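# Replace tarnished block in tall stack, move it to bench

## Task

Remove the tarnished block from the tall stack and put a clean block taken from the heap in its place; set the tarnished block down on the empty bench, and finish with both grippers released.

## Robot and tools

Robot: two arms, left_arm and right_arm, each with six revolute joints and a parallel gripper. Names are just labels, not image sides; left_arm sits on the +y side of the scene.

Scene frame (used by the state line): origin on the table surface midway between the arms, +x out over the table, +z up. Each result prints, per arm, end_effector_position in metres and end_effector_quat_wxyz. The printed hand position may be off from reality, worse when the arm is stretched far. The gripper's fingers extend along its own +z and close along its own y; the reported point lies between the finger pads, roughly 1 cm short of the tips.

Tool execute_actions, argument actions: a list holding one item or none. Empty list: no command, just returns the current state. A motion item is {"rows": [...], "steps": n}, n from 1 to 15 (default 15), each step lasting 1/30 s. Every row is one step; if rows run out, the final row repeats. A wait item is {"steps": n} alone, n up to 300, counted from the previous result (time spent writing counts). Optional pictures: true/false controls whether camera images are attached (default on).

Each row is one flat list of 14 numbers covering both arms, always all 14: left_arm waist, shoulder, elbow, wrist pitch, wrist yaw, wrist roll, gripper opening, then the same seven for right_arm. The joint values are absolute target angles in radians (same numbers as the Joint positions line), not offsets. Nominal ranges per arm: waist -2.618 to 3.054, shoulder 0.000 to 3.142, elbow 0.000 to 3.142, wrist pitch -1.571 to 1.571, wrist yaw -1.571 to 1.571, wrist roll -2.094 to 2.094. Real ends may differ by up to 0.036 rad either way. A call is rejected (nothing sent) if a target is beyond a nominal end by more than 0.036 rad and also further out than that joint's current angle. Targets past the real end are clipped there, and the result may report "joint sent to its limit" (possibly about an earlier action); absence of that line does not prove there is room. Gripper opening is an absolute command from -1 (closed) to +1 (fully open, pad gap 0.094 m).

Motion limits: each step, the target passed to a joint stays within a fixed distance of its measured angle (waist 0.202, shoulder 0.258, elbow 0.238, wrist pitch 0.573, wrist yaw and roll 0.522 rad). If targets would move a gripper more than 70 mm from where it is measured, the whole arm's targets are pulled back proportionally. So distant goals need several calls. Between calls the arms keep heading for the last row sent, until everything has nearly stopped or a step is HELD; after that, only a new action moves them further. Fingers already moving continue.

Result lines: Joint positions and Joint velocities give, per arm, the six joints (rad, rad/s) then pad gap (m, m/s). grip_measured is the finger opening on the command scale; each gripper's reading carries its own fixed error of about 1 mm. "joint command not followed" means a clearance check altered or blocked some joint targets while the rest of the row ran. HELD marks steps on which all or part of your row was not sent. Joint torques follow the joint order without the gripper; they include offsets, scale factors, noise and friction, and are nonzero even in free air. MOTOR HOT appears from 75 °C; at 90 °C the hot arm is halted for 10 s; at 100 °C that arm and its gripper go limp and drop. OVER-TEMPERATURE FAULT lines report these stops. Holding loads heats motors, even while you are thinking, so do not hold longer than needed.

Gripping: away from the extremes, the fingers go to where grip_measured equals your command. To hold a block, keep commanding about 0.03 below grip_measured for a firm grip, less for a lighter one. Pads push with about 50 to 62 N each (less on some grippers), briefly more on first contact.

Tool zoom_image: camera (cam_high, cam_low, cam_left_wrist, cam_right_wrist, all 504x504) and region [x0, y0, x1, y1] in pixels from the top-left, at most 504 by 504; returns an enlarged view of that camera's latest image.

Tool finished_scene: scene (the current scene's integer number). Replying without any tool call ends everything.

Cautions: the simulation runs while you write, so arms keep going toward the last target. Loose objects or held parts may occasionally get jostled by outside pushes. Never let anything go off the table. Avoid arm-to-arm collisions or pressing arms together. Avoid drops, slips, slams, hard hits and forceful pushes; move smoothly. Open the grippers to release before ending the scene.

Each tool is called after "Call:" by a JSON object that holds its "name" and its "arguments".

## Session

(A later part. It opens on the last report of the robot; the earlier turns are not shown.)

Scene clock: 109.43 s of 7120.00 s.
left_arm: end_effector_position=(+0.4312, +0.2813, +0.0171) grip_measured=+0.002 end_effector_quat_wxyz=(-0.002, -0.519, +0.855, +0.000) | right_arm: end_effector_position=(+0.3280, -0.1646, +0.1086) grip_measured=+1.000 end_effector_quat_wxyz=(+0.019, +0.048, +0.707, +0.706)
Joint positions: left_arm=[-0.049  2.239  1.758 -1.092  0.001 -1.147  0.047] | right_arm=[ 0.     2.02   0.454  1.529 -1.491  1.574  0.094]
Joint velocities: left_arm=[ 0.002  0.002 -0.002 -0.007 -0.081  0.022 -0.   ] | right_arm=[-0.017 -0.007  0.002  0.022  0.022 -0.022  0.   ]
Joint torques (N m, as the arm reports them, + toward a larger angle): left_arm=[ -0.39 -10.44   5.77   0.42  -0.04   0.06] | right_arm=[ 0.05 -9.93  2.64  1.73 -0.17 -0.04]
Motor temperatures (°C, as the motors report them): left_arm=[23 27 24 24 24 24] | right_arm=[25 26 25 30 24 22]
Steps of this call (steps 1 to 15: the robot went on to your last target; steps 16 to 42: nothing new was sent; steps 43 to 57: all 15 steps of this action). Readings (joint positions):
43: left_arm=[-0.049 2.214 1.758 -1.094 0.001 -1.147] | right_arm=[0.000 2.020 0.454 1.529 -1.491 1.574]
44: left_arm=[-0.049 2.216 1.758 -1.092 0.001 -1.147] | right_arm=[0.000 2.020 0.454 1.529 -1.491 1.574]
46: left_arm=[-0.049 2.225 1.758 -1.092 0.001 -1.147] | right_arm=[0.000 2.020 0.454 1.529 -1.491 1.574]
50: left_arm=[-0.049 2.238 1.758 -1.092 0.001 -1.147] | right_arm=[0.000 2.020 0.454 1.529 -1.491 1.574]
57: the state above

Call:
{"name": "execute_actions", "arguments": {"actions": [{"rows":[[-0.052,2.24,1.745,-1.082,0,-1.14,-0.3,0,2.0,0.45,1.55,-1.5,1.57,1],[-0.052,2.24,1.745,-1.082,0,-1.14,-0.3,0,2.0,0.45,1.55,-1.5,1.57,1],[-0.052,2.24,1.745,-1.082,0,-1.14,-0.35,0,2.0,0.45,1.55,-1.5,1.57,1],[-0.052,2.24,1.745,-1.082,0,-1.14,-0.39,0,2.0,0.45,1.55,-1.5,1.57,1],[-0.052,2.24,1.745,-1.082,0,-1.14,-0.42,0,2.0,0.45,1.55,-1.5,1.57,1],[-0.052,2.24,1.745,-1.082,0,-1.14,-0.46,0,2.0,0.45,1.55,-1.5,1.57,1]],"steps":12}], "pictures": false}}

Call:
{"name": "execute_actions", "arguments": {"actions": [{"rows":[[-0.052,2.2,1.745,-1.1,0,-1.14,-0.46,0,2.0,0.45,1.55,-1.5,1.57,1],[-0.052,2.17,1.745,-1.13,0,-1.14,-0.46,0,2.0,0.45,1.55,-1.5,1.57,1],[-0.052,2.13,1.745,-1.17,0,-1.14,-0.46,0,2.0,0.45,1.55,-1.5,1.57,1],[-0.052,2.09,1.745,-1.21,0,-1.14,-0.46,0,2.0,0.45,1.55,-1.5,1.57,1],[-0.052,2.04,1.745,-1.25,0,-1.14,-0.46,0,2.0,0.45,1.55,-1.5,1.57,1],[-0.052,1.99,1.745,-1.3,0,-1.14,-0.46,0,2.0,0.45,1.55,-1.5,1.57,1],[-0.052,1.94,1.72,-1.3,0,-0.9,-0.46,0,2.0,0.45,1.55,-1.5,1.57,1],[-0.052,1.89,1.67,-1.3,0,-0.7,-0.46,0,2.0,0.45,1.55,-1.5,1.57,1],[-0.052,1.84,1.62,-1.3,0,-0.5,-0.46,0,2.0,0.45,1.55,-1.5,1.57,1],[-0.052,1.79,1.56,-1.3,0,0,-0.46,0,2.0,0.45,1.55,-1.5,1.57,1],[-0.052,1.74,1.5,-1.3,0,0.56,-0.46,0,2.0,0.45,1.55,-1.5,1.57,1],[-0.052,1.7,1.44,-1.3,0,0.56,-0.46,0,2.0,0.45,1.55,-1.5,1.57,1],[-0.052,1.69,1.4,-1.3,0,0.56,-0.46,0,2.0,0.45,1.55,-1.5,1.57,1]]}], "pictures": false}}

Call:
{"name": "execute_actions", "arguments": {"actions": [{"rows":[[-1.012,1.69,1.4,-1.3,0,0.565,-0.46,0,2.0,0.45,1.55,-1.5,1.57,1]]}], "pictures": false}}

Call:
{"name": "execute_actions", "arguments": {"actions": [{"rows":[[-1.012,1.72,1.35,-1.2,0,0.565,-0.46,0,2.0,0.45,1.55,-1.5,1.57,1],[-1.012,1.73,1.32,-1.15,0,0.565,-0.46,0,2.0,0.45,1.55,-1.5,1.57,1],[-1.012,1.74,1.29,-1.1,0,0.565,-0.46,0,2.0,0.45,1.55,-1.5,1.57,1],[-1.012,1.75,1.26,-1.07,0,0.565,-0.46,0,2.0,0.45,1.55,-1.5,1.57,1],[-1.012,1.755,1.23,-1.05,0,0.565,-0.46,0,2.0,0.45,1.55,-1.5,1.57,1],[-1.012,1.76,1.215,-1.04,0,0.565,-0.46,0,2.0,0.45,1.55,-1.5,1.57,1]]}], "pictures": false}}

Call:
{"name": "execute_actions", "arguments": {"actions": [{"steps":12}]}}

Scene clock: 121.93 s of 7120.00 s.
left_arm: end_effector_position=(+0.4312, +0.2813, +0.0171) grip_measured=-0.432 end_effector_quat_wxyz=(-0.002, -0.519, +0.855, +0.000) | right_arm: end_effector_position=(+0.3280, -0.1646, +0.1086) grip_measured=+1.000 end_effector_quat_wxyz=(+0.019, +0.048, +0.707, +0.706)
Joint positions: left_arm=[-0.049  2.239  1.758 -1.092  0.001 -1.147  0.027] | right_arm=[ 0.     2.02   0.454  1.529 -1.491  1.574  0.094]
Joint velocities: left_arm=[-0.017 -0.007  0.007 -0.022 -0.022  0.051 -0.   ] | right_arm=[ 0.007 -0.002  0.012  0.022 -0.051 -0.007  0.   ]
Joint torques (N m, as the arm reports them, + toward a larger angle): left_arm=[ -0.35 -11.5    5.64   0.39  -0.04   0.06] | right_arm=[ 0.04 -9.92  2.62  1.74 -0.17 -0.04]
Motor temperatures (°C, as the motors report them): left_arm=[23 28 24 24 24 24] | right_arm=[25 26 25 30 24 22]
Steps of this call (steps 1 to 15: the robot went on to your last target; steps 16 to 90: nothing new was sent; then 9.10 s passed at rest; steps 91 to 102: all 12 steps of this action). Readings (joint positions):
91: left_arm=[-0.049 2.239 1.758 -1.092 0.001 -1.147] | right_arm=[0.000 2.020 0.454 1.529 -1.491 1.574]
92: left_arm=[-0.049 2.239 1.758 -1.092 0.001 -1.147] | right_arm=[0.000 2.020 0.454 1.529 -1.491 1.574]
94: left_arm=[-0.049 2.239 1.758 -1.092 0.001 -1.147] | right_arm=[0.000 2.020 0.454 1.529 -1.491 1.574]
98: left_arm=[-0.049 2.239 1.758 -1.092 0.001 -1.147] | right_arm=[0.000 2.020 0.454 1.529 -1.491 1.574]
102: the state above

Scene clock: 122.43 s of 7120.00 s.
left_arm: end_effector_position=(+0.3273, +0.2870, +0.1479) grip_measured=-0.432 end_effector_quat_wxyz=(+0.057, -0.154, +0.986, -0.013) | right_arm: end_effector_position=(+0.3280, -0.1646, +0.1086) grip_measured=+1.000 end_effector_quat_wxyz=(+0.019, +0.048, +0.707, +0.706)
Joint positions: left_arm=[-0.049  1.657  1.469 -1.265  0.001 -0.365  0.027] | right_arm=[ 0.     2.02   0.454  1.529 -1.491  1.574  0.094]
Joint velocities: left_arm=[ 0.002 -0.383 -0.554 -0.696 -0.022  2.733 -0.   ] | right_arm=[-0.002 -0.007  0.007  0.11  -0.037 -0.022  0.   ]
Joint torques (N m, as the arm reports them, + toward a larger angle): left_arm=[-0.45 -3.24  4.33  1.16 -0.05  0.05] | right_arm=[ 0.05 -9.92  2.62  1.74 -0.17 -0.04]
Motor temperatures (°C, as the motors report them): left_arm=[23 28 24 24 24 24] | right_arm=[25 26 25 30 24 22]
Steps of this call (steps 1 to 15: all 15 steps of this action). Readings (joint positions):
1: left_arm=[-0.049 2.238 1.758 -1.092 0.001 -1.147] | right_arm=[0.000 2.020 0.454 1.529 -1.491 1.574]
2: left_arm=[-0.049 2.235 1.758 -1.094 0.001 -1.147] | right_arm=[0.000 2.020 0.454 1.529 -1.491 1.574]
4: left_arm=[-0.049 2.209 1.754 -1.110 0.001 -1.147] | right_arm=[0.000 2.020 0.454 1.529 -1.491 1.574]
8: left_arm=[-0.049 2.057 1.729 -1.184 0.001 -1.050] | right_arm=[0.000 2.020 0.454 1.529 -1.491 1.574]
15: the state above

Scene clock: 122.93 s of 7120.00 s.
left_arm: end_effector_position=(+0.1653, +0.0412, +0.1227) grip_measured=-0.434 end_effector_quat_wxyz=(+0.006, +0.693, +0.721, -0.006) | right_arm: end_effector_position=(+0.3280, -0.1646, +0.1086) grip_measured=+1.000 end_effector_quat_wxyz=(+0.019, +0.048, +0.707, +0.706)
Joint positions: left_arm=[-1.013  1.696  1.418 -1.279  0.009  0.513  0.027] | right_arm=[ 0.     2.02   0.454  1.529 -1.491  1.574  0.094]
Joint velocities: left_arm=[-1.028  0.002 -0.012  0.051  0.198  0.33  -0.001] | right_arm=[-0.007 -0.022  0.002  0.037  0.022  0.022  0.   ]
Joint torques (N m, as the arm reports them, + toward a larger angle): left_arm=[ 5.74 -7.66  5.29  0.14 -0.41  0.02] | right_arm=[ 0.03 -9.92  2.63  1.73 -0.17 -0.04]
Motor temperatures (°C, as the motors report them): left_arm=[23 28 24 24 24 24] | right_arm=[25 26 25 30 24 22]
Steps of this call (steps 1 to 15: all 15 steps of this action). Readings (joint positions):
1: left_arm=[-0.070 1.652 1.454 -1.282 -0.011 -0.268] | right_arm=[0.000 2.020 0.454 1.529 -1.491 1.574]
2: left_arm=[-0.113 1.655 1.441 -1.288 -0.022 -0.170] | right_arm=[0.000 2.020 0.454 1.529 -1.491 1.574]
4: left_arm=[-0.244 1.673 1.425 -1.288 -0.021 0.028] | right_arm=[0.000 2.020 0.454 1.529 -1.491 1.574]
8: left_arm=[-0.537 1.696 1.418 -1.284 -0.012 0.338] | right_arm=[0.000 2.020 0.454 1.529 -1.491 1.574]
15: the state above

Scene clock: 123.43 s of 7120.00 s.
left_arm: end_effector_position=(+0.1610, +0.0474, +0.0537) grip_measured=-0.434 end_effector_quat_wxyz=(-0.021, +0.710, +0.704, +0.004) | right_arm: end_effector_position=(+0.3280, -0.1646, +0.1086) grip_measured=+1.000 end_effector_quat_wxyz=(+0.019, +0.048, +0.707, +0.706)
Joint positions: left_arm=[-1.018  1.765  1.22  -1.068  0.003  0.556  0.027] | right_arm=[ 0.     2.02   0.454  1.529 -1.491  1.574  0.094]
Joint velocities: left_arm=[ 0.002  0.002 -0.017  0.11   0.022 -0.037  0.001] | right_arm=[-0.002 -0.002 -0.017  0.095 -0.051 -0.037  0.   ]
Joint torques (N m, as the arm reports them, + toward a larger angle): left_arm=[ 0.28 -7.94  6.27  0.33 -0.07  0.07] | right_arm=[ 0.01 -9.91  2.63  1.74 -0.17 -0.04]
Motor temperatures (°C, as the motors report them): left_arm=[23 28 24 24 24 24] | right_arm=[25 26 25 30 24 22]
Steps of this call (steps 1 to 15: all 15 steps of this action). Readings (joint positions):
1: left_arm=[-1.038 1.696 1.411 -1.270 0.016 0.523] | right_arm=[0.000 2.020 0.454 1.529 -1.491 1.574]
2: left_arm=[-1.045 1.696 1.397 -1.250 0.019 0.531] | right_arm=[0.000 2.020 0.454 1.529 -1.491 1.574]
4: left_arm=[-1.036 1.701 1.345 -1.191 0.016 0.541] | right_arm=[0.000 2.020 0.454 1.529 -1.491 1.574]
8: left_arm=[-1.018 1.744 1.242 -1.111 0.005 0.550] | right_arm=[0.000 2.020 0.454 1.529 -1.491 1.574]
15: the state above

Scene clock: 123.83 s of 7120.00 s.
left_arm: end_effector_position=(+0.1628, +0.0445, +0.0536) grip_measured=-0.434 end_effector_quat_wxyz=(-0.014, +0.711, +0.703, +0.002) | right_arm: end_effector_position=(+0.3280, -0.1646, +0.1086) grip_measured=+1.000 end_effector_quat_wxyz=(+0.019, +0.048, +0.707, +0.706)
Joint positions: left_arm=[-1.018  1.765  1.22  -1.055  0.003  0.557  0.027] | right_arm=[ 0.     2.02   0.454  1.529 -1.491  1.574  0.094]
Joint velocities: left_arm=[ 0.002 -0.007 -0.012 -0.037 -0.051 -0.022 -0.001] | right_arm=[ 0.002  0.012 -0.007 -0.022 -0.066  0.007  0.   ]
Joint torques (N m, as the arm reports them, + toward a larger angle): left_arm=[ 0.39 -7.97  6.1   0.41 -0.05  0.04] | right_arm=[ 0.04 -9.92  2.63  1.74 -0.17 -0.04]
Motor temperatures (°C, as the motors report them): left_arm=[23 28 24 24 24 24] | right_arm=[25 26 25 30 24 22]
Steps of this call (steps 1 to 12: the robot went on to your last target). Readings (joint positions):
1: left_arm=[-1.018 1.765 1.220 -1.065 0.003 0.556] | right_arm=[0.000 2.020 0.454 1.529 -1.491 1.574]
2: left_arm=[-1.018 1.765 1.220 -1.062 0.003 0.556] | right_arm=[0.000 2.020 0.454 1.529 -1.491 1.574]
4: left_arm=[-1.018 1.765 1.220 -1.059 0.003 0.557] | right_arm=[0.000 2.020 0.454 1.529 -1.491 1.574]
8: left_arm=[-1.018 1.765 1.220 -1.056 0.003 0.557] | right_arm=[0.000 2.020 0.454 1.529 -1.491 1.574]
12: the state above

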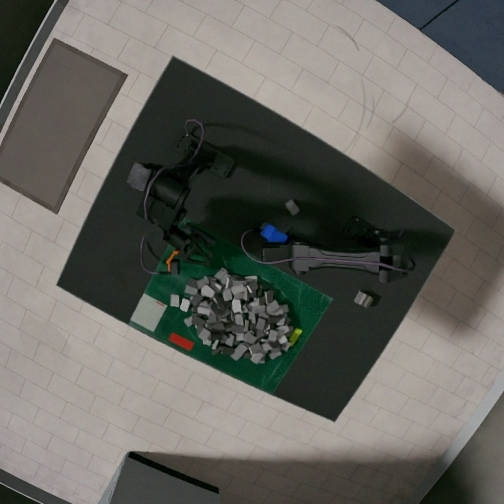

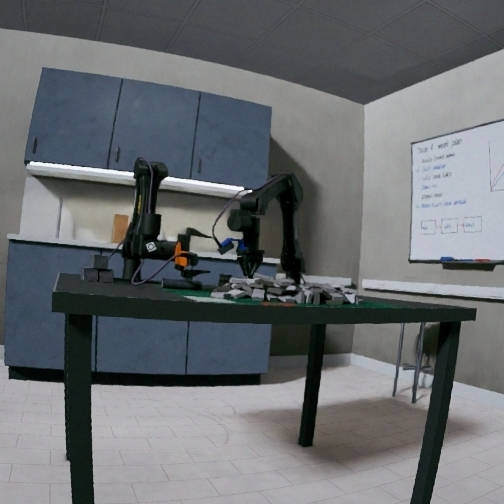

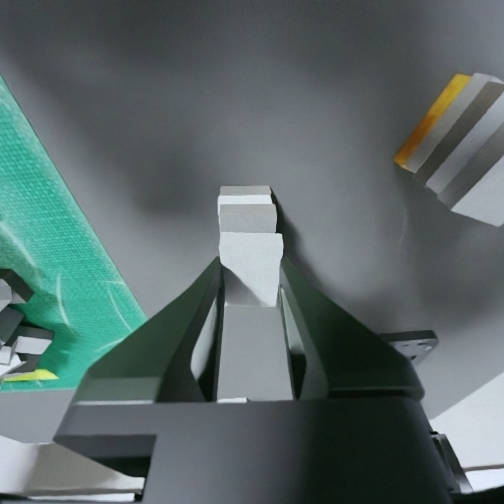

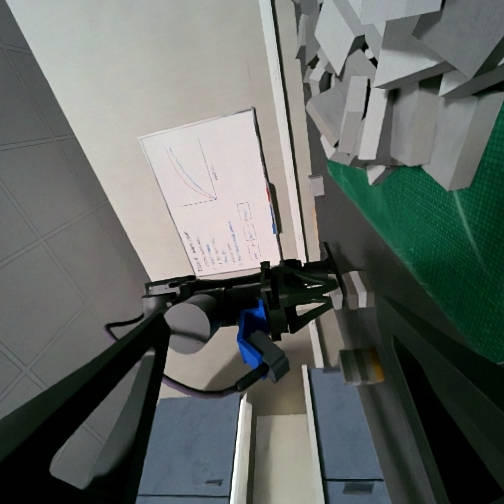

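Call:
{"name": "execute_actions", "arguments": {"actions": [{"rows":[[-1.012,1.76,1.195,-1.01,0,0.565,-0.46,0,2.0,0.45,1.55,-1.5,1.57,1],[-1.012,1.76,1.19,-0.995,0,0.565,-0.46,0,2.0,0.45,1.55,-1.5,1.57,1],[-1.012,1.76,1.185,-0.995,0,0.565,-0.46,0,2.0,0.45,1.55,-1.5,1.57,1],[-1.012,1.76,1.178,-0.995,0,0.565,-0.46,0,2.0,0.45,1.55,-1.5,1.57,1]]}]}}

Call:
{"name": "zoom_image", "arguments": {"camera": "cam_right_wrist", "region": [300,250,390,340]}}

Scene clock: 126.90 s of 7120.00 s.
left_arm: end_effector_position=(+0.1644, +0.0406, +0.0481) grip_measured=-0.434 end_effector_quat_wxyz=(-0.003, +0.712, +0.703, -0.001) | right_arm: end_effector_position=(+0.3280, -0.1646, +0.1086) grip_measured=+1.000 end_effector_quat_wxyz=(+0.019, +0.048, +0.707, +0.706)
Joint positions: left_arm=[-1.02   1.765  1.197 -1.009  0.003  0.558  0.027] | right_arm=[ 0.     2.02   0.454  1.529 -1.491  1.574  0.094]
Joint velocities: left_arm=[ 0.002  0.007  0.017 -0.037 -0.051  0.022  0.   ] | right_arm=[-0.002  0.007 -0.012 -0.007 -0.037 -0.037  0.   ]
Joint torques (N m, as the arm reports them, + toward a larger angle): left_arm=[ 0.57 -7.92  4.86  0.44 -0.05  0.06] | right_arm=[ 0.04 -9.92  2.62  1.74 -0.17 -0.04]
Motor temperatures (°C, as the motors report them): left_arm=[23 27 24 24 24 24] | right_arm=[25 26 25 30 24 22]
Steps of this call (steps 1 to 30: the robot went on to your last target; steps 31 to 77: nothing new was sent; steps 78 to 92: all 15 steps of this action). Readings (joint positions):
78: left_arm=[-1.020 1.765 1.220 -1.020 0.003 0.558] | right_arm=[0.000 2.020 0.454 1.529 -1.491 1.574]
79: left_arm=[-1.020 1.765 1.220 -1.020 0.003 0.558] | right_arm=[0.000 2.020 0.454 1.529 -1.491 1.574]
81: left_arm=[-1.020 1.765 1.215 -1.013 0.003 0.558] | right_arm=[0.000 2.020 0.454 1.529 -1.491 1.574]
85: left_arm=[-1.020 1.765 1.199 -1.009 0.003 0.558] | right_arm=[0.000 2.020 0.454 1.529 -1.491 1.574]
92: the state above

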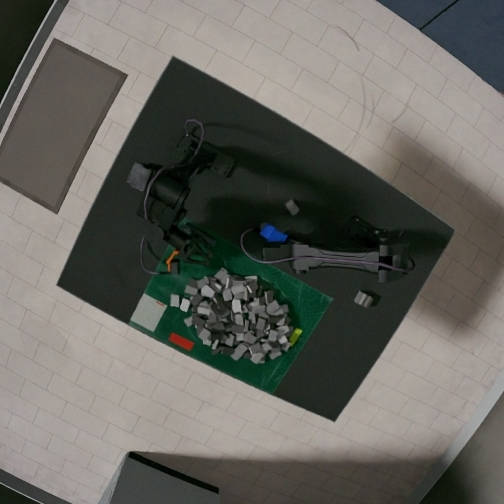

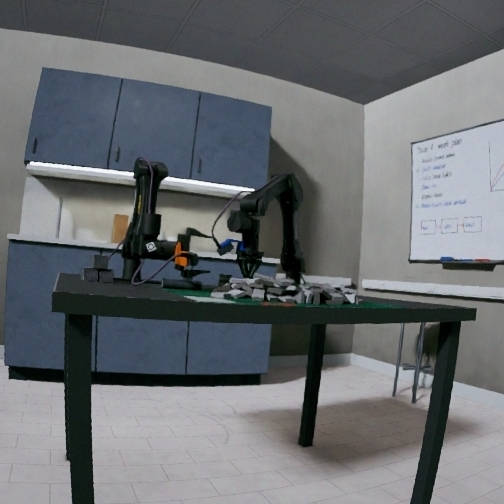

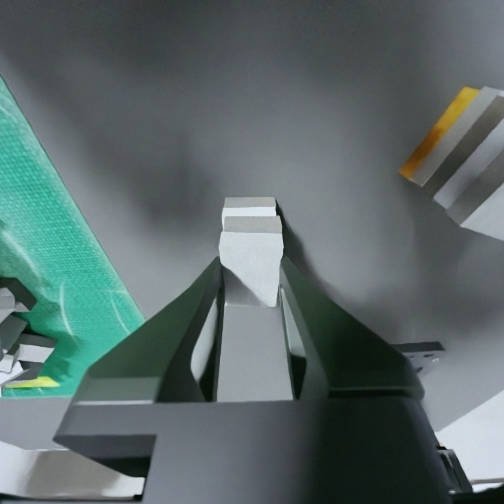

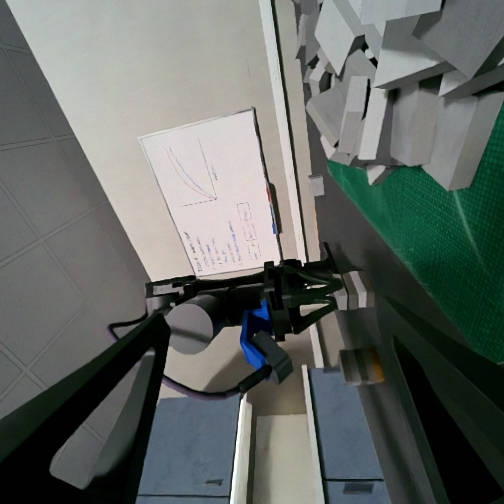

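Region (300, 250, 390, 340) of cam_right_wrist's 504x504 image, scaled by 5.600, with more detail than that image has.

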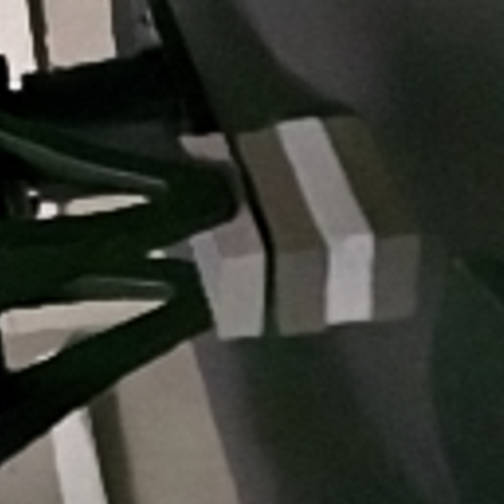

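Aligned; 3 mm more.

Call:
{"name": "execute_actions", "arguments": {"actions": [{"rows":[[-1.012,1.76,1.164,-0.98,0,0.565,-0.46,0,2.0,0.45,1.55,-1.5,1.57,1]]}], "pictures": false}}

Call:
{"name": "execute_actions", "arguments": {"actions": [{"rows":[[-1.012,1.76,1.18,-0.99,0,0.565,-0.4,0,2.0,0.45,1.55,-1.5,1.57,1],[-1.012,1.76,1.18,-0.99,0,0.565,-0.3,0,2.0,0.45,1.55,-1.5,1.57,1],[-1.012,1.76,1.18,-0.99,0,0.565,0.1,0,2.0,0.45,1.55,-1.5,1.57,1]],"steps":9}], "pictures": false}}

Call:
{"name": "execute_actions", "arguments": {"actions": [{"rows":[[-1.012,1.74,1.23,-1.07,0,0.56,0.1,0,2.0,0.45,1.55,-1.5,1.57,1],[-1.012,1.73,1.26,-1.12,0,0.56,0.1,0,2.0,0.45,1.55,-1.5,1.57,1],[-1.012,1.72,1.29,-1.16,0,0.56,0.1,0,2.0,0.45,1.55,-1.5,1.57,1],[-1.012,1.72,1.33,-1.18,0,0.56,0.1,0,2.0,0.45,1.55,-1.5,1.57,1]],"steps":12}], "pictures": false}}

Call:
{"name": "execute_actions", "arguments": {"actions": [{"rows":[[-1.383,1.72,1.33,-1.18,0,0.56,0.1,0,2.0,0.45,1.55,-1.5,1.57,1]]}]}}

Scene clock: 133.37 s of 7120.00 s.
left_arm: end_effector_position=(+0.1641, +0.0413, +0.0452) grip_measured=-0.434 end_effector_quat_wxyz=(-0.002, +0.712, +0.703, -0.001) | right_arm: end_effector_position=(+0.3280, -0.1646, +0.1086) grip_measured=+1.000 end_effector_quat_wxyz=(+0.019, +0.048, +0.707, +0.706)
Joint positions: left_arm=[-1.02   1.765  1.185 -0.995  0.002  0.558  0.027] | right_arm=[ 0.     2.02   0.454  1.529 -1.491  1.574  0.094]
Joint velocities: left_arm=[-0.007  0.002 -0.007  0.095  0.051 -0.007 -0.   ] | right_arm=[ 0.002 -0.022  0.002  0.022 -0.051 -0.081  0.   ]
Joint torques (N m, as the arm reports them, + toward a larger angle): left_arm=[ 0.62 -7.93  4.76  0.52 -0.06  0.07] | right_arm=[ 0.03 -9.91  2.64  1.73 -0.17 -0.04]
Motor temperatures (°C, as the motors report them): left_arm=[23 27 24 24 24 24] | right_arm=[25 26 25 30 24 22]
Steps of this call (steps 1 to 15: the robot went on to your last target; steps 16 to 90: nothing new was sent; then 2.97 s passed at rest; steps 91 to 105: all 15 steps of this action). Readings (joint positions):
91: left_arm=[-1.020 1.765 1.197 -1.007 0.002 0.558] | right_arm=[0.000 2.020 0.454 1.529 -1.491 1.574]
92: left_arm=[-1.020 1.765 1.194 -1.003 0.002 0.558] | right_arm=[0.000 2.020 0.454 1.529 -1.491 1.574]
94: left_arm=[-1.020 1.765 1.189 -0.999 0.002 0.558] | right_arm=[0.000 2.020 0.454 1.529 -1.491 1.574]
98: left_arm=[-1.020 1.765 1.185 -0.998 0.002 0.558] | right_arm=[0.000 2.020 0.454 1.529 -1.491 1.574]
105: the state above

Scene clock: 133.67 s of 7120.00 s.
left_arm: end_effector_position=(+0.1641, +0.0413, +0.0452) grip_measured=+0.098 end_effector_quat_wxyz=(-0.002, +0.712, +0.703, -0.001) | right_arm: end_effector_position=(+0.3280, -0.1646, +0.1086) grip_measured=+1.000 end_effector_quat_wxyz=(+0.019, +0.048, +0.707, +0.706)
Joint positions: left_arm=[-1.02   1.765  1.185 -0.995  0.002  0.558  0.052] | right_arm=[ 0.     2.02   0.454  1.529 -1.491  1.574  0.094]
Joint velocities: left_arm=[-0.012 -0.002 -0.012  0.037  0.022 -0.037 -0.   ] | right_arm=[ 0.002  0.002 -0.007 -0.081 -0.022 -0.051  0.   ]
Joint torques (N m, as the arm reports them, + toward a larger angle): left_arm=[ 0.59 -7.91  6.15  0.38 -0.05  0.06] | right_arm=[ 0.03 -9.91  2.63  1.74 -0.17 -0.04]
Motor temperatures (°C, as the motors report them): left_arm=[23 27 24 24 24 24] | right_arm=[25 26 25 30 24 22]
Steps of this call (steps 1 to 9: all 9 steps of this action). Readings (joint positions):
1: left_arm=[-1.020 1.765 1.185 -0.995 0.002 0.558] | right_arm=[0.000 2.020 0.454 1.529 -1.491 1.574]
2: left_arm=[-1.020 1.765 1.185 -0.995 0.002 0.558] | right_arm=[0.000 2.020 0.454 1.529 -1.491 1.574]
4: left_arm=[-1.020 1.765 1.185 -0.995 0.002 0.558] | right_arm=[0.000 2.020 0.454 1.529 -1.491 1.574]
8: left_arm=[-1.020 1.765 1.185 -0.995 0.002 0.558] | right_arm=[0.000 2.020 0.454 1.529 -1.491 1.574]
9: the state above

Scene clock: 134.07 s of 7120.00 s.
left_arm: end_effector_position=(+0.1671, +0.0365, +0.0862) grip_measured=+0.098 end_effector_quat_wxyz=(+0.006, +0.712, +0.703, -0.002) | right_arm: end_effector_position=(+0.3280, -0.1646, +0.1086) grip_measured=+1.000 end_effector_quat_wxyz=(+0.019, +0.048, +0.707, +0.706)
Joint positions: left_arm=[-1.02   1.73   1.312 -1.14   0.002  0.558  0.052] | right_arm=[ 0.     2.02   0.454  1.529 -1.491  1.574  0.094]
Joint velocities: left_arm=[-0.022 -0.007 -0.002 -0.139  0.066  0.022  0.   ] | right_arm=[ 0.012 -0.007 -0.007  0.037 -0.007  0.022  0.   ]
Joint torques (N m, as the arm reports them, + toward a larger angle): left_arm=[ 0.58 -8.25  8.42  0.3  -0.04  0.  ] | right_arm=[ 0.03 -9.9   2.64  1.74 -0.17 -0.04]
Motor temperatures (°C, as the motors report them): left_arm=[23 27 24 24 24 24] | right_arm=[25 26 25 30 24 22]
Steps of this call (steps 1 to 12: all 12 steps of this action). Readings (joint positions):
1: left_arm=[-1.020 1.765 1.188 -1.002 0.002 0.558] | right_arm=[0.000 2.020 0.454 1.529 -1.491 1.574]
2: left_arm=[-1.020 1.765 1.196 -1.020 0.002 0.558] | right_arm=[0.000 2.020 0.454 1.529 -1.491 1.574]
4: left_arm=[-1.020 1.765 1.235 -1.076 0.002 0.558] | right_arm=[0.000 2.020 0.454 1.529 -1.491 1.574]
8: left_arm=[-1.020 1.742 1.305 -1.118 0.002 0.558] | right_arm=[0.000 2.020 0.454 1.529 -1.491 1.574]
12: the state above

Scene clock: 134.57 s of 7120.00 s.
left_arm: end_effector_position=(+0.0585, +0.0003, +0.0862) grip_measured=+0.098 end_effector_quat_wxyz=(-0.003, +0.828, +0.560, -0.000) | right_arm: end_effector_position=(+0.3280, -0.1646, +0.1086) grip_measured=+1.000 end_effector_quat_wxyz=(+0.019, +0.048, +0.707, +0.706)
Joint positions: left_arm=[-1.389  1.73   1.312 -1.159  0.003  0.558  0.052] | right_arm=[ 0.     2.02   0.454  1.529 -1.491  1.574  0.094]
Joint velocities: left_arm=[ 0.012  0.002  0.032 -0.022 -0.066 -0.081 -0.   ] | right_arm=[ 0.002  0.007  0.017 -0.037  0.037 -0.022  0.   ]
Joint torques (N m, as the arm reports them, + toward a larger angle): left_arm=[ 0.4  -8.25  8.19  0.2   0.02  0.  ] | right_arm=[ 0.04 -9.92  2.63  1.73 -0.16 -0.04]
Motor temperatures (°C, as the motors report them): left_arm=[23 27 24 24 24 24] | right_arm=[25 26 25 30 24 22]
Steps of this call (steps 1 to 15: all 15 steps of this action). Readings (joint positions):
1: left_arm=[-1.039 1.730 1.312 -1.145 -0.009 0.558] | right_arm=[0.000 2.020 0.454 1.529 -1.491 1.574]
2: left_arm=[-1.082 1.730 1.312 -1.147 -0.018 0.558] | right_arm=[0.000 2.020 0.454 1.529 -1.491 1.574]
4: left_arm=[-1.212 1.730 1.312 -1.147 -0.018 0.558] | right_arm=[0.000 2.020 0.454 1.529 -1.491 1.574]
8: left_arm=[-1.408 1.730 1.312 -1.149 0.007 0.558] | right_arm=[0.000 2.020 0.454 1.529 -1.491 1.574]
15: the state above

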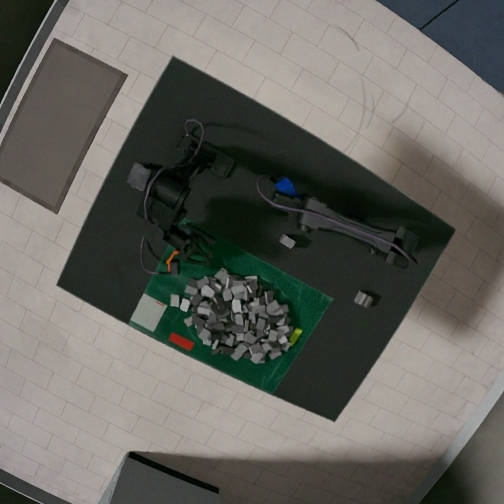

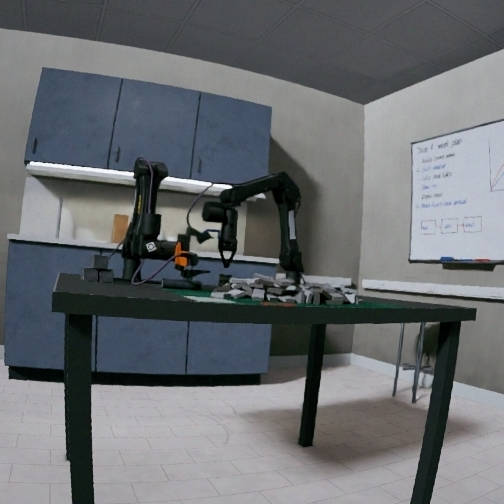

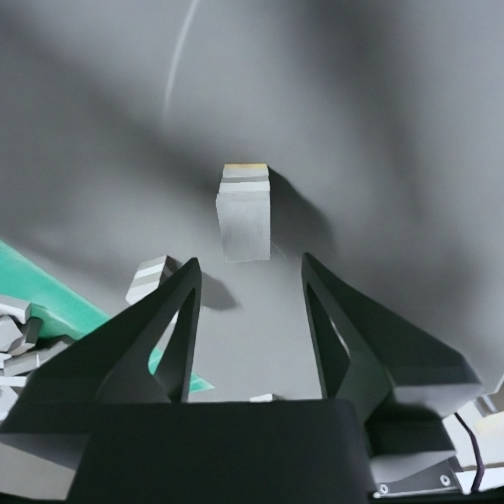

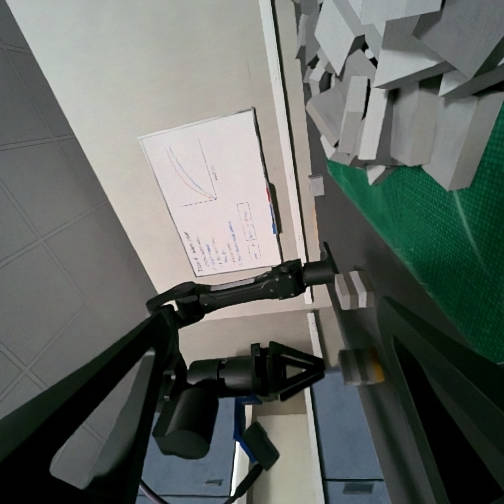

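Call:
{"name": "execute_actions", "arguments": {"actions": [{"rows":[[-1.383,1.76,1.28,-1.1,0,0.56,0.1,0,2.0,0.45,1.55,-1.5,1.57,1],[-1.383,1.77,1.26,-1.06,0,0.56,0.1,0,2.0,0.45,1.55,-1.5,1.57,1],[-1.383,1.78,1.24,-1.03,0,0.56,0.1,0,2.0,0.45,1.55,-1.5,1.57,1],[-1.383,1.79,1.22,-1.0,0,0.56,0.1,0,2.0,0.45,1.55,-1.5,1.57,1],[-1.383,1.8,1.2,-0.97,0,0.56,0.1,0,2.0,0.45,1.55,-1.5,1.57,1],[-1.383,1.8,1.18,-0.95,0,0.56,0.1,0,2.0,0.45,1.55,-1.5,1.57,1],[-1.383,1.8,1.165,-0.93,0,0.56,0.1,0,2.0,0.45,1.55,-1.5,1.57,1],[-1.383,1.8,1.155,-0.92,0,0.56,0.1,0,2.0,0.45,1.55,-1.5,1.57,1]]}], "pictures": false}}

Call:
{"name": "execute_actions", "arguments": {"actions": [{"steps":10}], "pictures": false}}

Scene clock: 138.77 s of 7120.00 s.
left_arm: end_effector_position=(+0.0589, +0.0002, +0.0319) grip_measured=+0.098 end_effector_quat_wxyz=(-0.007, +0.828, +0.560, +0.002) | right_arm: end_effector_position=(+0.3280, -0.1646, +0.1086) grip_measured=+1.000 end_effector_quat_wxyz=(+0.019, +0.048, +0.707, +0.706)
Joint positions: left_arm=[-1.389  1.795  1.166 -0.956  0.002  0.558  0.052] | right_arm=[ 0.     2.02   0.454  1.529 -1.491  1.574  0.094]
Joint velocities: left_arm=[ 0.007 -0.007  0.002  0.125  0.007  0.125 -0.001] | right_arm=[-0.002  0.002 -0.002  0.007  0.007  0.081  0.   ]
Joint torques (N m, as the arm reports them, + toward a larger angle): left_arm=[ 0.42 -7.3   5.48  0.4  -0.06  0.02] | right_arm=[ 0.05 -9.92  2.64  1.74 -0.17 -0.04]
Motor temperatures (°C, as the motors report them): left_arm=[23 27 24 24 24 24] | right_arm=[25 26 25 30 24 22]
Steps of this call (steps 1 to 15: the robot went on to your last target; steps 16 to 90: nothing new was sent; then 0.70 s passed at rest; steps 91 to 105: all 15 steps of this action). Readings (joint positions):
91: left_arm=[-1.389 1.730 1.311 -1.157 0.002 0.558] | right_arm=[0.000 2.020 0.454 1.529 -1.491 1.574]
92: left_arm=[-1.389 1.730 1.306 -1.143 0.002 0.558] | right_arm=[0.000 2.020 0.454 1.529 -1.491 1.574]
94: left_arm=[-1.389 1.736 1.284 -1.101 0.002 0.558] | right_arm=[0.000 2.020 0.454 1.529 -1.491 1.574]
98: left_arm=[-1.389 1.772 1.206 -1.007 0.002 0.558] | right_arm=[0.000 2.020 0.454 1.529 -1.491 1.574]
105: the state above

Scene clock: 139.10 s of 7120.00 s.
left_arm: end_effector_position=(+0.0597, -0.0044, +0.0319) grip_measured=+0.098 end_effector_quat_wxyz=(+0.002, +0.828, +0.560, -0.002) | right_arm: end_effector_position=(+0.3280, -0.1646, +0.1086) grip_measured=+1.000 end_effector_quat_wxyz=(+0.019, +0.048, +0.707, +0.706)
Joint positions: left_arm=[-1.389  1.795  1.166 -0.936  0.002  0.558  0.052] | right_arm=[ 0.     2.02   0.454  1.529 -1.491  1.574  0.094]
Joint velocities: left_arm=[-0.012 -0.012 -0.002 -0.007  0.022 -0.095 -0.001] | right_arm=[ 0.012 -0.007 -0.002 -0.095  0.051  0.051  0.   ]
Joint torques (N m, as the arm reports them, + toward a larger angle): left_arm=[ 0.45 -7.4   5.5   0.47 -0.05  0.02] | right_arm=[ 0.03 -9.92  2.64  1.73 -0.17 -0.04]
Motor temperatures (°C, as the motors report them): left_arm=[23 27 24 24 24 24] | right_arm=[25 26 25 30 24 22]
Steps of this call (steps 1 to 10: the robot went on to your last target). Readings (joint positions):
1: left_arm=[-1.389 1.795 1.166 -0.951 0.002 0.558] | right_arm=[0.000 2.020 0.454 1.529 -1.491 1.574]
2: left_arm=[-1.389 1.795 1.166 -0.948 0.002 0.558] | right_arm=[0.000 2.020 0.454 1.529 -1.491 1.574]
4: left_arm=[-1.389 1.795 1.166 -0.942 0.002 0.558] | right_arm=[0.000 2.020 0.454 1.529 -1.491 1.574]
8: left_arm=[-1.389 1.795 1.166 -0.938 0.002 0.558] | right_arm=[0.000 2.020 0.454 1.529 -1.491 1.574]
10: the state above

Call:
{"name": "execute_actions", "arguments": {"actions": [{"rows":[[-1.383,1.8,1.127,-0.905,0,0.56,-0.28,0,2.0,0.45,1.55,-1.5,1.57,1]]}]}}

Call:
{"name": "zoom_image", "arguments": {"camera": "cam_right_wrist", "region": [310,320,400,410]}}

Scene clock: 141.03 s of 7120.00 s.
left_arm: end_effector_position=(+0.0594, -0.0028, +0.0282) grip_measured=-0.278 end_effector_quat_wxyz=(+0.002, +0.828, +0.560, -0.002) | right_arm: end_effector_position=(+0.3280, -0.1646, +0.1086) grip_measured=+1.000 end_effector_quat_wxyz=(+0.019, +0.048, +0.707, +0.706)
Joint positions: left_arm=[-1.389  1.795  1.15  -0.921  0.002  0.558  0.034] | right_arm=[ 0.     2.02   0.454  1.529 -1.491  1.574  0.094]
Joint velocities: left_arm=[ 0.002 -0.007  0.007 -0.066  0.022  0.037 -0.001] | right_arm=[-0.017 -0.017 -0.012 -0.022 -0.037 -0.051  0.   ]
Joint torques (N m, as the arm reports them, + toward a larger angle): left_arm=[ 0.38 -7.51  4.45  0.46 -0.05  0.01] | right_arm=[ 0.02 -9.93  2.62  1.73 -0.16 -0.04]
Motor temperatures (°C, as the motors report them): left_arm=[23 27 24 24 24 24] | right_arm=[25 26 25 30 24 22]
Steps of this call (steps 1 to 30: the robot went on to your last target; steps 31 to 43: nothing new was sent; steps 44 to 58: all 15 steps of this action). Readings (joint positions):
44: left_arm=[-1.389 1.795 1.164 -0.932 0.002 0.558] | right_arm=[0.000 2.020 0.454 1.529 -1.491 1.574]
45: left_arm=[-1.389 1.795 1.161 -0.928 0.002 0.558] | right_arm=[0.000 2.020 0.454 1.529 -1.491 1.574]
47: left_arm=[-1.389 1.795 1.155 -0.925 0.002 0.558] | right_arm=[0.000 2.020 0.454 1.529 -1.491 1.574]
51: left_arm=[-1.389 1.795 1.150 -0.924 0.002 0.558] | right_arm=[0.000 2.020 0.454 1.529 -1.491 1.574]
58: the state above

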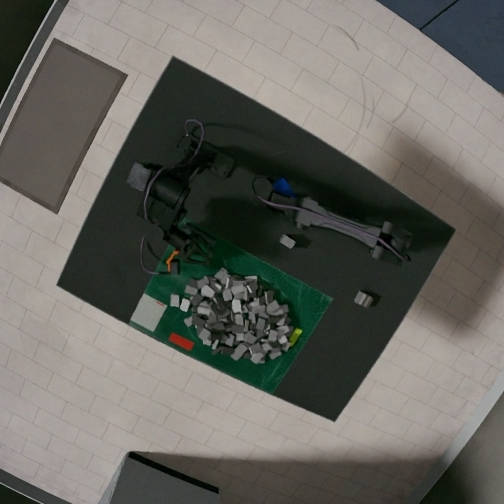

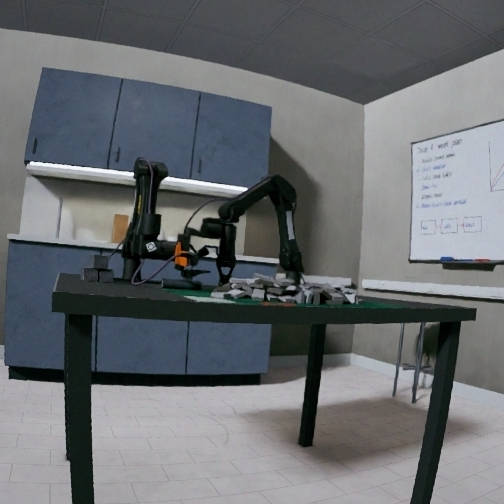

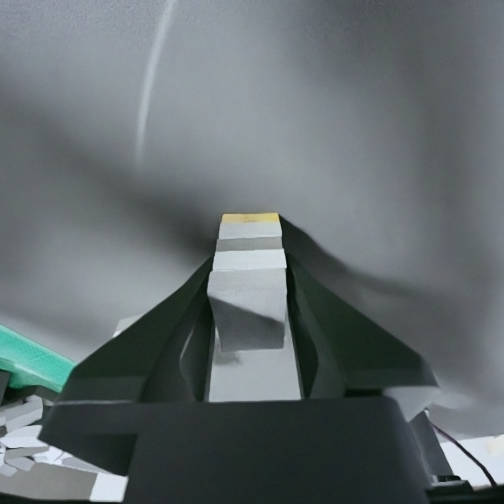

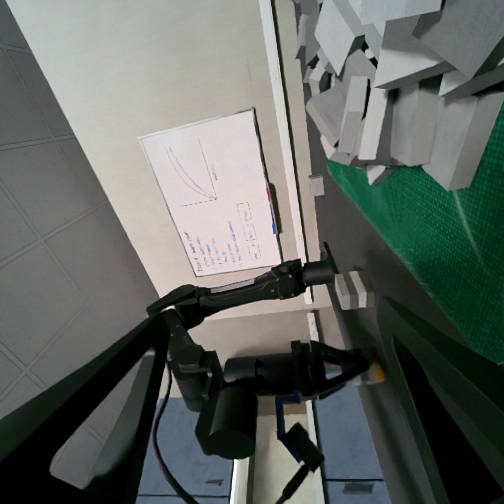

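Region (310, 320, 400, 410) of cam_right_wrist's 504x504 image, scaled by 5.600, with more detail than that image has.

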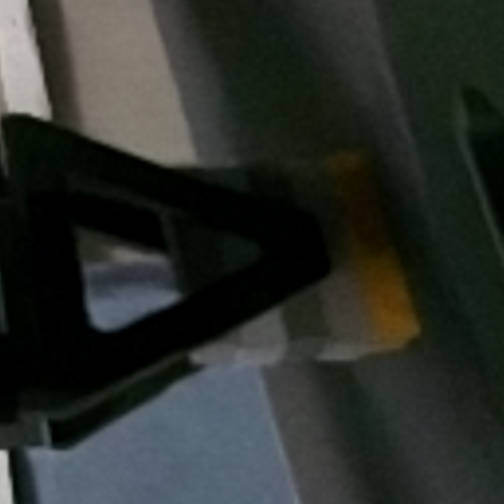

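Call:
{"name": "execute_actions", "arguments": {"actions": [{"rows":[[-1.383,1.8,1.117,-0.895,0,0.56,-0.3,0,2.0,0.45,1.55,-1.5,1.57,1]],"steps":10}], "pictures": false}}

Call:
{"name": "execute_actions", "arguments": {"actions": [{"rows":[[-1.383,1.78,1.15,-0.91,0,0.56,-0.36,0,2.0,0.45,1.55,-1.5,1.57,1],[-1.383,1.78,1.15,-0.91,0,0.56,-0.4,0,2.0,0.45,1.55,-1.5,1.57,1],[-1.383,1.78,1.15,-0.91,0,0.56,-0.43,0,2.0,0.45,1.55,-1.5,1.57,1],[-1.383,1.78,1.15,-0.91,0,0.56,-0.47,0,2.0,0.45,1.55,-1.5,1.57,1]],"steps":10}], "pictures": false}}

Call:
{"name": "execute_actions", "arguments": {"actions": [{"rows":[[-1.383,1.765,1.185,-0.95,0,0.56,-0.47,0,2.0,0.45,1.55,-1.5,1.57,1],[-1.383,1.76,1.2,-0.97,0,0.56,-0.47,0,2.0,0.45,1.55,-1.5,1.57,1],[-1.383,1.755,1.215,-0.99,0,0.56,-0.47,0,2.0,0.45,1.55,-1.5,1.57,1],[-1.383,1.75,1.23,-1.015,0,0.56,-0.47,0,2.0,0.45,1.55,-1.5,1.57,1],[-1.383,1.745,1.245,-1.04,0,0.56,-0.47,0,2.0,0.45,1.55,-1.5,1.57,1],[-1.383,1.74,1.26,-1.06,0,0.56,-0.47,0,2.0,0.45,1.55,-1.5,1.57,1],[-1.383,1.735,1.275,-1.08,0,0.56,-0.47,0,2.0,0.45,1.55,-1.5,1.57,1],[-1.383,1.73,1.29,-1.1,0,0.56,-0.47,0,2.0,0.45,1.55,-1.5,1.57,1],[-1.383,1.725,1.305,-1.12,0,0.56,-0.47,0,2.0,0.45,1.55,-1.5,1.57,1],[-1.383,1.72,1.315,-1.135,0,0.56,-0.47,0,2.0,0.45,1.55,-1.5,1.57,1]]}]}}

Scene clock: 146.40 s of 7120.00 s.
left_arm: end_effector_position=(+0.0599, -0.0052, +0.0282) grip_measured=-0.298 end_effector_quat_wxyz=(+0.006, +0.828, +0.560, -0.004) | right_arm: end_effector_position=(+0.3280, -0.1646, +0.1086) grip_measured=+1.000 end_effector_quat_wxyz=(+0.019, +0.048, +0.707, +0.706)
Joint positions: left_arm=[-1.389  1.795  1.15  -0.911  0.002  0.558  0.033] | right_arm=[ 0.     2.02   0.454  1.529 -1.491  1.574  0.094]
Joint velocities: left_arm=[-0.012  0.007 -0.007  0.037 -0.081 -0.007  0.   ] | right_arm=[-0.012 -0.027 -0.002  0.007  0.022 -0.007  0.   ]
Joint torques (N m, as the arm reports them, + toward a larger angle): left_arm=[ 0.41 -7.47  3.64  0.46 -0.06  0.01] | right_arm=[ 0.04 -9.91  2.63  1.73 -0.17 -0.04]
Motor temperatures (°C, as the motors report them): left_arm=[23 27 24 24 24 24] | right_arm=[25 26 25 30 24 22]
Steps of this call (steps 1 to 15: the robot went on to your last target; steps 16 to 90: nothing new was sent; then 2.03 s passed at rest; steps 91 to 100: all 10 steps of this action). Readings (joint positions):
91: left_arm=[-1.389 1.795 1.150 -0.919 0.002 0.558] | right_arm=[0.000 2.020 0.454 1.529 -1.491 1.574]
92: left_arm=[-1.389 1.795 1.150 -0.918 0.002 0.558] | right_arm=[0.000 2.020 0.454 1.529 -1.491 1.574]
94: left_arm=[-1.389 1.795 1.150 -0.915 0.002 0.558] | right_arm=[0.000 2.020 0.454 1.529 -1.491 1.574]
98: left_arm=[-1.389 1.795 1.150 -0.912 0.002 0.558] | right_arm=[0.000 2.020 0.454 1.529 -1.491 1.574]
100: the state above

Scene clock: 146.73 s of 7120.00 s.
left_arm: end_effector_position=(+0.0588, -0.0049, +0.0282) grip_measured=-0.423 end_effector_quat_wxyz=(+0.004, +0.828, +0.560, -0.006) | right_arm: end_effector_position=(+0.3280, -0.1646, +0.1086) grip_measured=+1.000 end_effector_quat_wxyz=(+0.019, +0.048, +0.707, +0.706)
Joint positions: left_arm=[-1.389  1.795  1.15  -0.913  0.007  0.558  0.027] | right_arm=[ 0.     2.02   0.454  1.529 -1.491  1.574  0.094]
Joint velocities: left_arm=[-0.007 -0.002  0.007 -0.007 -0.066 -0.066  0.   ] | right_arm=[ 0.012 -0.012 -0.007 -0.022  0.022  0.022  0.   ]
Joint torques (N m, as the arm reports them, + toward a larger angle): left_arm=[ 0.41 -8.75  6.41  0.39 -0.08  0.02] | right_arm=[ 0.04 -9.92  2.62  1.74 -0.17 -0.04]
Motor temperatures (°C, as the motors report them): left_arm=[23 27 24 24 24 24] | right_arm=[25 26 25 30 24 22]
Steps of this call (steps 1 to 10: all 10 steps of this action). Readings (joint positions):
1: left_arm=[-1.389 1.795 1.150 -0.911 0.002 0.558] | right_arm=[0.000 2.020 0.454 1.529 -1.491 1.574]
2: left_arm=[-1.389 1.795 1.150 -0.912 0.006 0.558] | right_arm=[0.000 2.020 0.454 1.529 -1.491 1.574]
4: left_arm=[-1.389 1.795 1.150 -0.913 0.008 0.558] | right_arm=[0.000 2.020 0.454 1.529 -1.491 1.574]
8: left_arm=[-1.389 1.795 1.150 -0.913 0.007 0.558] | right_arm=[0.000 2.020 0.454 1.529 -1.491 1.574]
10: the state above

Scene clock: 147.23 s of 7120.00 s.
left_arm: end_effector_position=(+0.0605, -0.0097, +0.0754) grip_measured=-0.423 end_effector_quat_wxyz=(+0.012, +0.828, +0.560, -0.007) | right_arm: end_effector_position=(+0.3280, -0.1646, +0.1086) grip_measured=+1.000 end_effector_quat_wxyz=(+0.019, +0.048, +0.707, +0.706)
Joint positions: left_arm=[-1.389  1.745  1.285 -1.083  0.003  0.558  0.027] | right_arm=[ 0.     2.02   0.454  1.529 -1.491  1.574  0.094]
Joint velocities: left_arm=[-0.002 -0.056  0.007 -0.198  0.037 -0.007 -0.   ] | right_arm=[-0.022 -0.012 -0.007  0.051  0.007  0.007  0.   ]
Joint torques (N m, as the arm reports them, + toward a larger angle): left_arm=[ 0.4  -9.27  9.14  0.09 -0.05  0.01] | right_arm=[ 0.03 -9.91  2.64  1.73 -0.16 -0.04]
Motor temperatures (°C, as the motors report them): left_arm=[23 27 24 24 24 24] | right_arm=[25 26 25 30 24 22]
Steps of this call (steps 1 to 15: all 15 steps of this action). Readings (joint positions):
1: left_arm=[-1.389 1.795 1.150 -0.913 0.007 0.558] | right_arm=[0.000 2.020 0.454 1.529 -1.491 1.574]
2: left_arm=[-1.389 1.795 1.152 -0.917 0.007 0.558] | right_arm=[0.000 2.020 0.454 1.529 -1.491 1.574]
4: left_arm=[-1.389 1.795 1.165 -0.941 0.005 0.558] | right_arm=[0.000 2.020 0.454 1.529 -1.491 1.574]
8: left_arm=[-1.389 1.789 1.219 -1.010 0.003 0.558] | right_arm=[0.000 2.020 0.454 1.529 -1.491 1.574]
15: the state above

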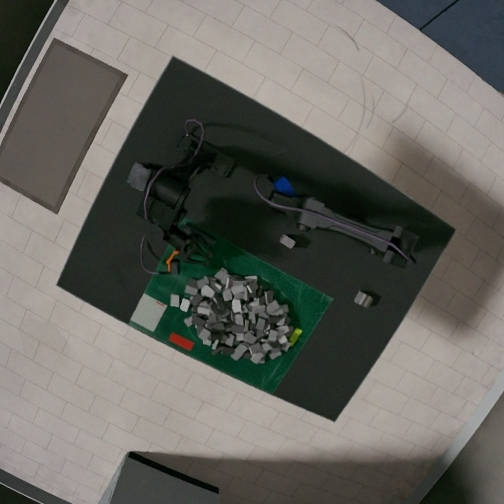

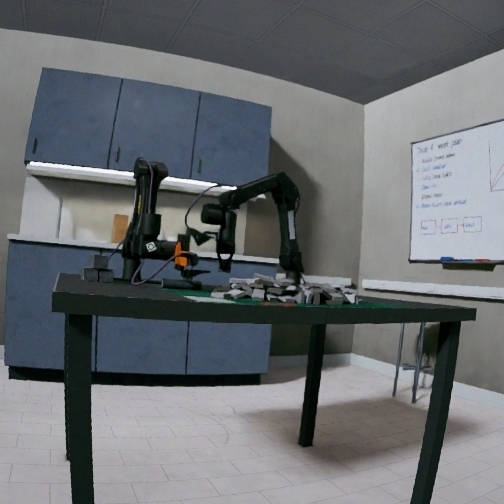

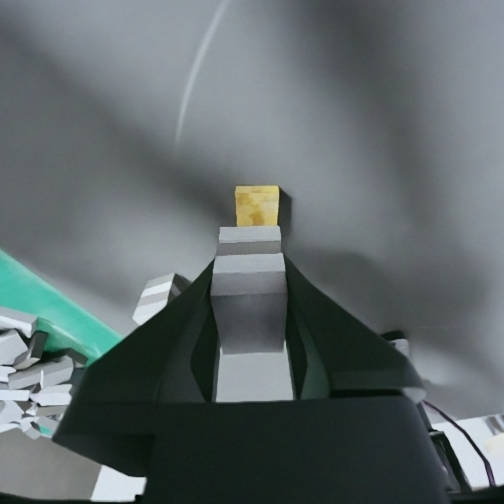

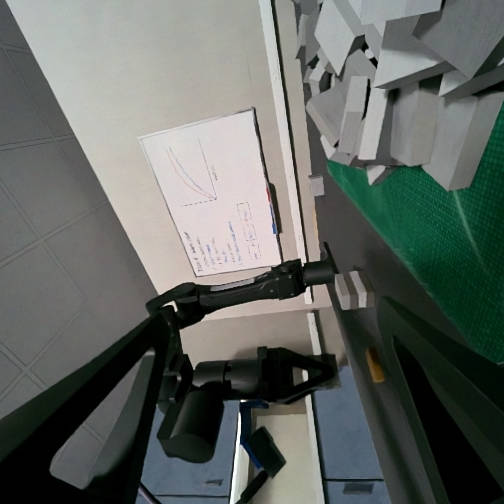

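Call:
{"name": "execute_actions", "arguments": {"actions": [{"rows":[[-1.365,1.72,1.3,-1.135,0,0.56,-0.47,0,2.0,0.45,1.55,-1.5,1.57,1],[-1.345,1.72,1.3,-1.135,0,0.56,-0.47,0,2.0,0.45,1.55,-1.5,1.57,1],[-1.32,1.72,1.3,-1.135,0,0.56,-0.47,0,2.0,0.45,1.55,-1.5,1.57,1],[-1.29,1.72,1.3,-1.135,0,0.56,-0.47,0,2.0,0.45,1.55,-1.5,1.57,1],[-1.255,1.72,1.3,-1.135,0,0.56,-0.47,0,2.0,0.45,1.55,-1.5,1.57,1],[-1.22,1.72,1.3,-1.135,0,0.56,-0.47,0,2.0,0.45,1.55,-1.5,1.57,1],[-1.185,1.72,1.3,-1.135,0,0.56,-0.47,0,2.0,0.45,1.55,-1.5,1.57,1],[-1.15,1.72,1.3,-1.135,0,0.56,-0.47,0,2.0,0.45,1.55,-1.5,1.57,1],[-1.115,1.72,1.3,-1.135,0,0.56,-0.47,0,2.0,0.45,1.55,-1.5,1.57,1],[-1.085,1.72,1.3,-1.135,0,0.56,-0.47,0,2.0,0.45,1.55,-1.5,1.57,1],[-1.06,1.72,1.3,-1.135,0,0.56,-0.47,0,2.0,0.45,1.55,-1.5,1.57,1],[-1.04,1.72,1.3,-1.135,0,0.56,-0.47,0,2.0,0.45,1.55,-1.5,1.57,1],[-1.027,1.72,1.3,-1.135,0,0.56,-0.47,0,2.0,0.45,1.55,-1.5,1.57,1]]}], "pictures": false}}

Call:
{"name": "execute_actions", "arguments": {"actions": [{"rows":[[-1.027,1.745,1.265,-1.08,0,0.56,-0.47,0,2.0,0.45,1.55,-1.5,1.57,1],[-1.027,1.745,1.255,-1.07,0,0.56,-0.47,0,2.0,0.45,1.55,-1.5,1.57,1],[-1.027,1.745,1.245,-1.06,0,0.56,-0.47,0,2.0,0.45,1.55,-1.5,1.57,1],[-1.027,1.745,1.235,-1.05,0,0.56,-0.47,0,2.0,0.45,1.55,-1.5,1.57,1],[-1.027,1.745,1.228,-1.045,0,0.56,-0.47,0,2.0,0.45,1.55,-1.5,1.57,1]]}]}}

Call:
{"name": "zoom_image", "arguments": {"camera": "cam_right_wrist", "region": [300,250,390,340]}}

Scene clock: 156.87 s of 7120.00 s.
left_arm: end_effector_position=(+0.1679, +0.0391, +0.0755) grip_measured=-0.423 end_effector_quat_wxyz=(+0.001, +0.712, +0.702, +0.006) | right_arm: end_effector_position=(+0.3280, -0.1646, +0.1086) grip_measured=+1.000 end_effector_quat_wxyz=(+0.019, +0.048, +0.707, +0.706)
Joint positions: left_arm=[-1.021  1.744  1.285 -1.113 -0.012  0.558  0.027] | right_arm=[ 0.     2.02   0.454  1.529 -1.491  1.574  0.094]
Joint velocities: left_arm=[ 0.237 -0.012 -0.017  0.066 -0.139 -0.037 -0.   ] | right_arm=[ 0.002  0.012  0.012 -0.037  0.051  0.051  0.   ]
Joint torques (N m, as the arm reports them, + toward a larger angle): left_arm=[-2.12 -9.14  7.94  0.16  0.16  0.02] | right_arm=[ 0.02 -9.93  2.63  1.73 -0.16 -0.03]
Motor temperatures (°C, as the motors report them): left_arm=[23 27 24 24 24 24] | right_arm=[25 26 25 30 24 22]
Steps of this call (steps 1 to 30: the robot went on to your last target; steps 31 to 90: nothing new was sent; then 6.13 s passed at rest; steps 91 to 105: all 15 steps of this action). Readings (joint positions):
91: left_arm=[-1.388 1.744 1.285 -1.113 0.003 0.558] | right_arm=[0.000 2.020 0.454 1.529 -1.491 1.574]
92: left_arm=[-1.383 1.744 1.285 -1.113 0.004 0.558] | right_arm=[0.000 2.020 0.454 1.529 -1.491 1.574]
94: left_arm=[-1.356 1.744 1.285 -1.113 0.008 0.558] | right_arm=[0.000 2.020 0.454 1.529 -1.491 1.574]
98: left_arm=[-1.229 1.744 1.285 -1.113 0.011 0.558] | right_arm=[0.000 2.020 0.454 1.529 -1.491 1.574]
105: the state above

Scene clock: 157.37 s of 7120.00 s.
left_arm: end_effector_position=(+0.1668, +0.0413, +0.0634) grip_measured=-0.423 end_effector_quat_wxyz=(+0.001, +0.711, +0.703, +0.004) | right_arm: end_effector_position=(+0.3280, -0.1646, +0.1086) grip_measured=+1.000 end_effector_quat_wxyz=(+0.019, +0.048, +0.707, +0.706)
Joint positions: left_arm=[-1.018  1.744  1.236 -1.062 -0.008  0.558  0.027] | right_arm=[ 0.     2.02   0.454  1.529 -1.491  1.574  0.094]
Joint velocities: left_arm=[-0.012  0.007  0.012 -0.022 -0.037  0.022 -0.   ] | right_arm=[ 0.002 -0.012 -0.012 -0.007 -0.066  0.007  0.   ]
Joint torques (N m, as the arm reports them, + toward a larger angle): left_arm=[-0.88 -7.45  6.03  0.44  0.06  0.01] | right_arm=[ 0.03 -9.91  2.63  1.74 -0.17 -0.04]
Motor temperatures (°C, as the motors report them): left_arm=[23 27 24 24 24 24] | right_arm=[25 26 25 30 24 22]
Steps of this call (steps 1 to 15: all 15 steps of this action). Readings (joint positions):
1: left_arm=[-1.017 1.744 1.285 -1.112 -0.014 0.558] | right_arm=[0.000 2.020 0.454 1.529 -1.491 1.574]
2: left_arm=[-1.017 1.744 1.283 -1.107 -0.015 0.558] | right_arm=[0.000 2.020 0.454 1.529 -1.491 1.574]
4: left_arm=[-1.018 1.744 1.270 -1.088 -0.011 0.558] | right_arm=[0.000 2.020 0.454 1.529 -1.491 1.574]
8: left_arm=[-1.018 1.744 1.240 -1.070 -0.009 0.558] | right_arm=[0.000 2.020 0.454 1.529 -1.491 1.574]
15: the state above

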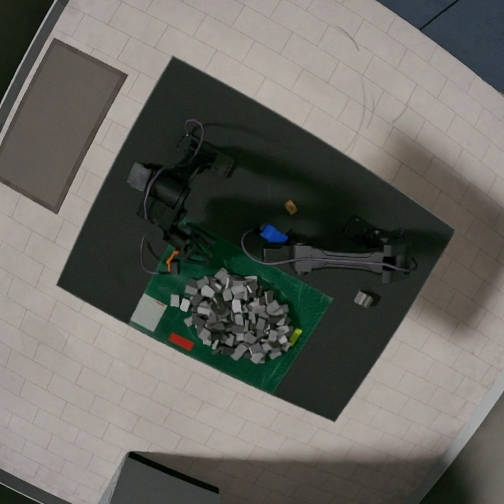

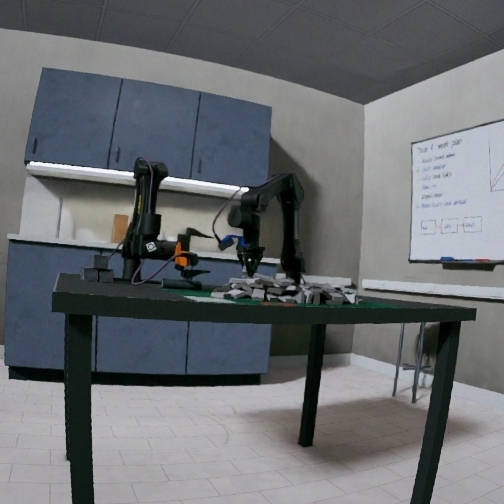

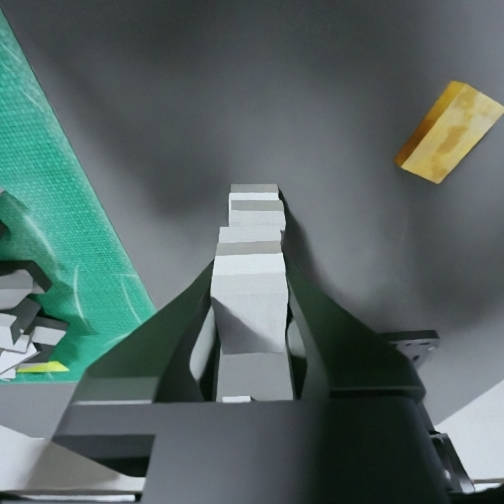

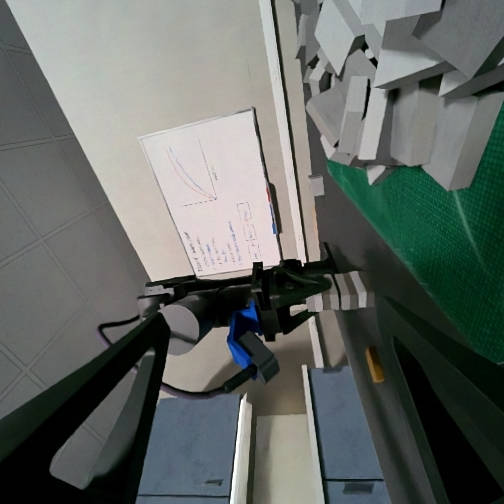

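Region (300, 250, 390, 340) of cam_right_wrist's 504x504 image, scaled by 5.600, with more detail than that image has.

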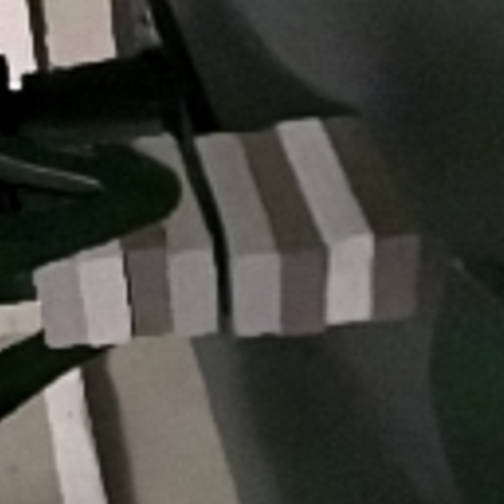

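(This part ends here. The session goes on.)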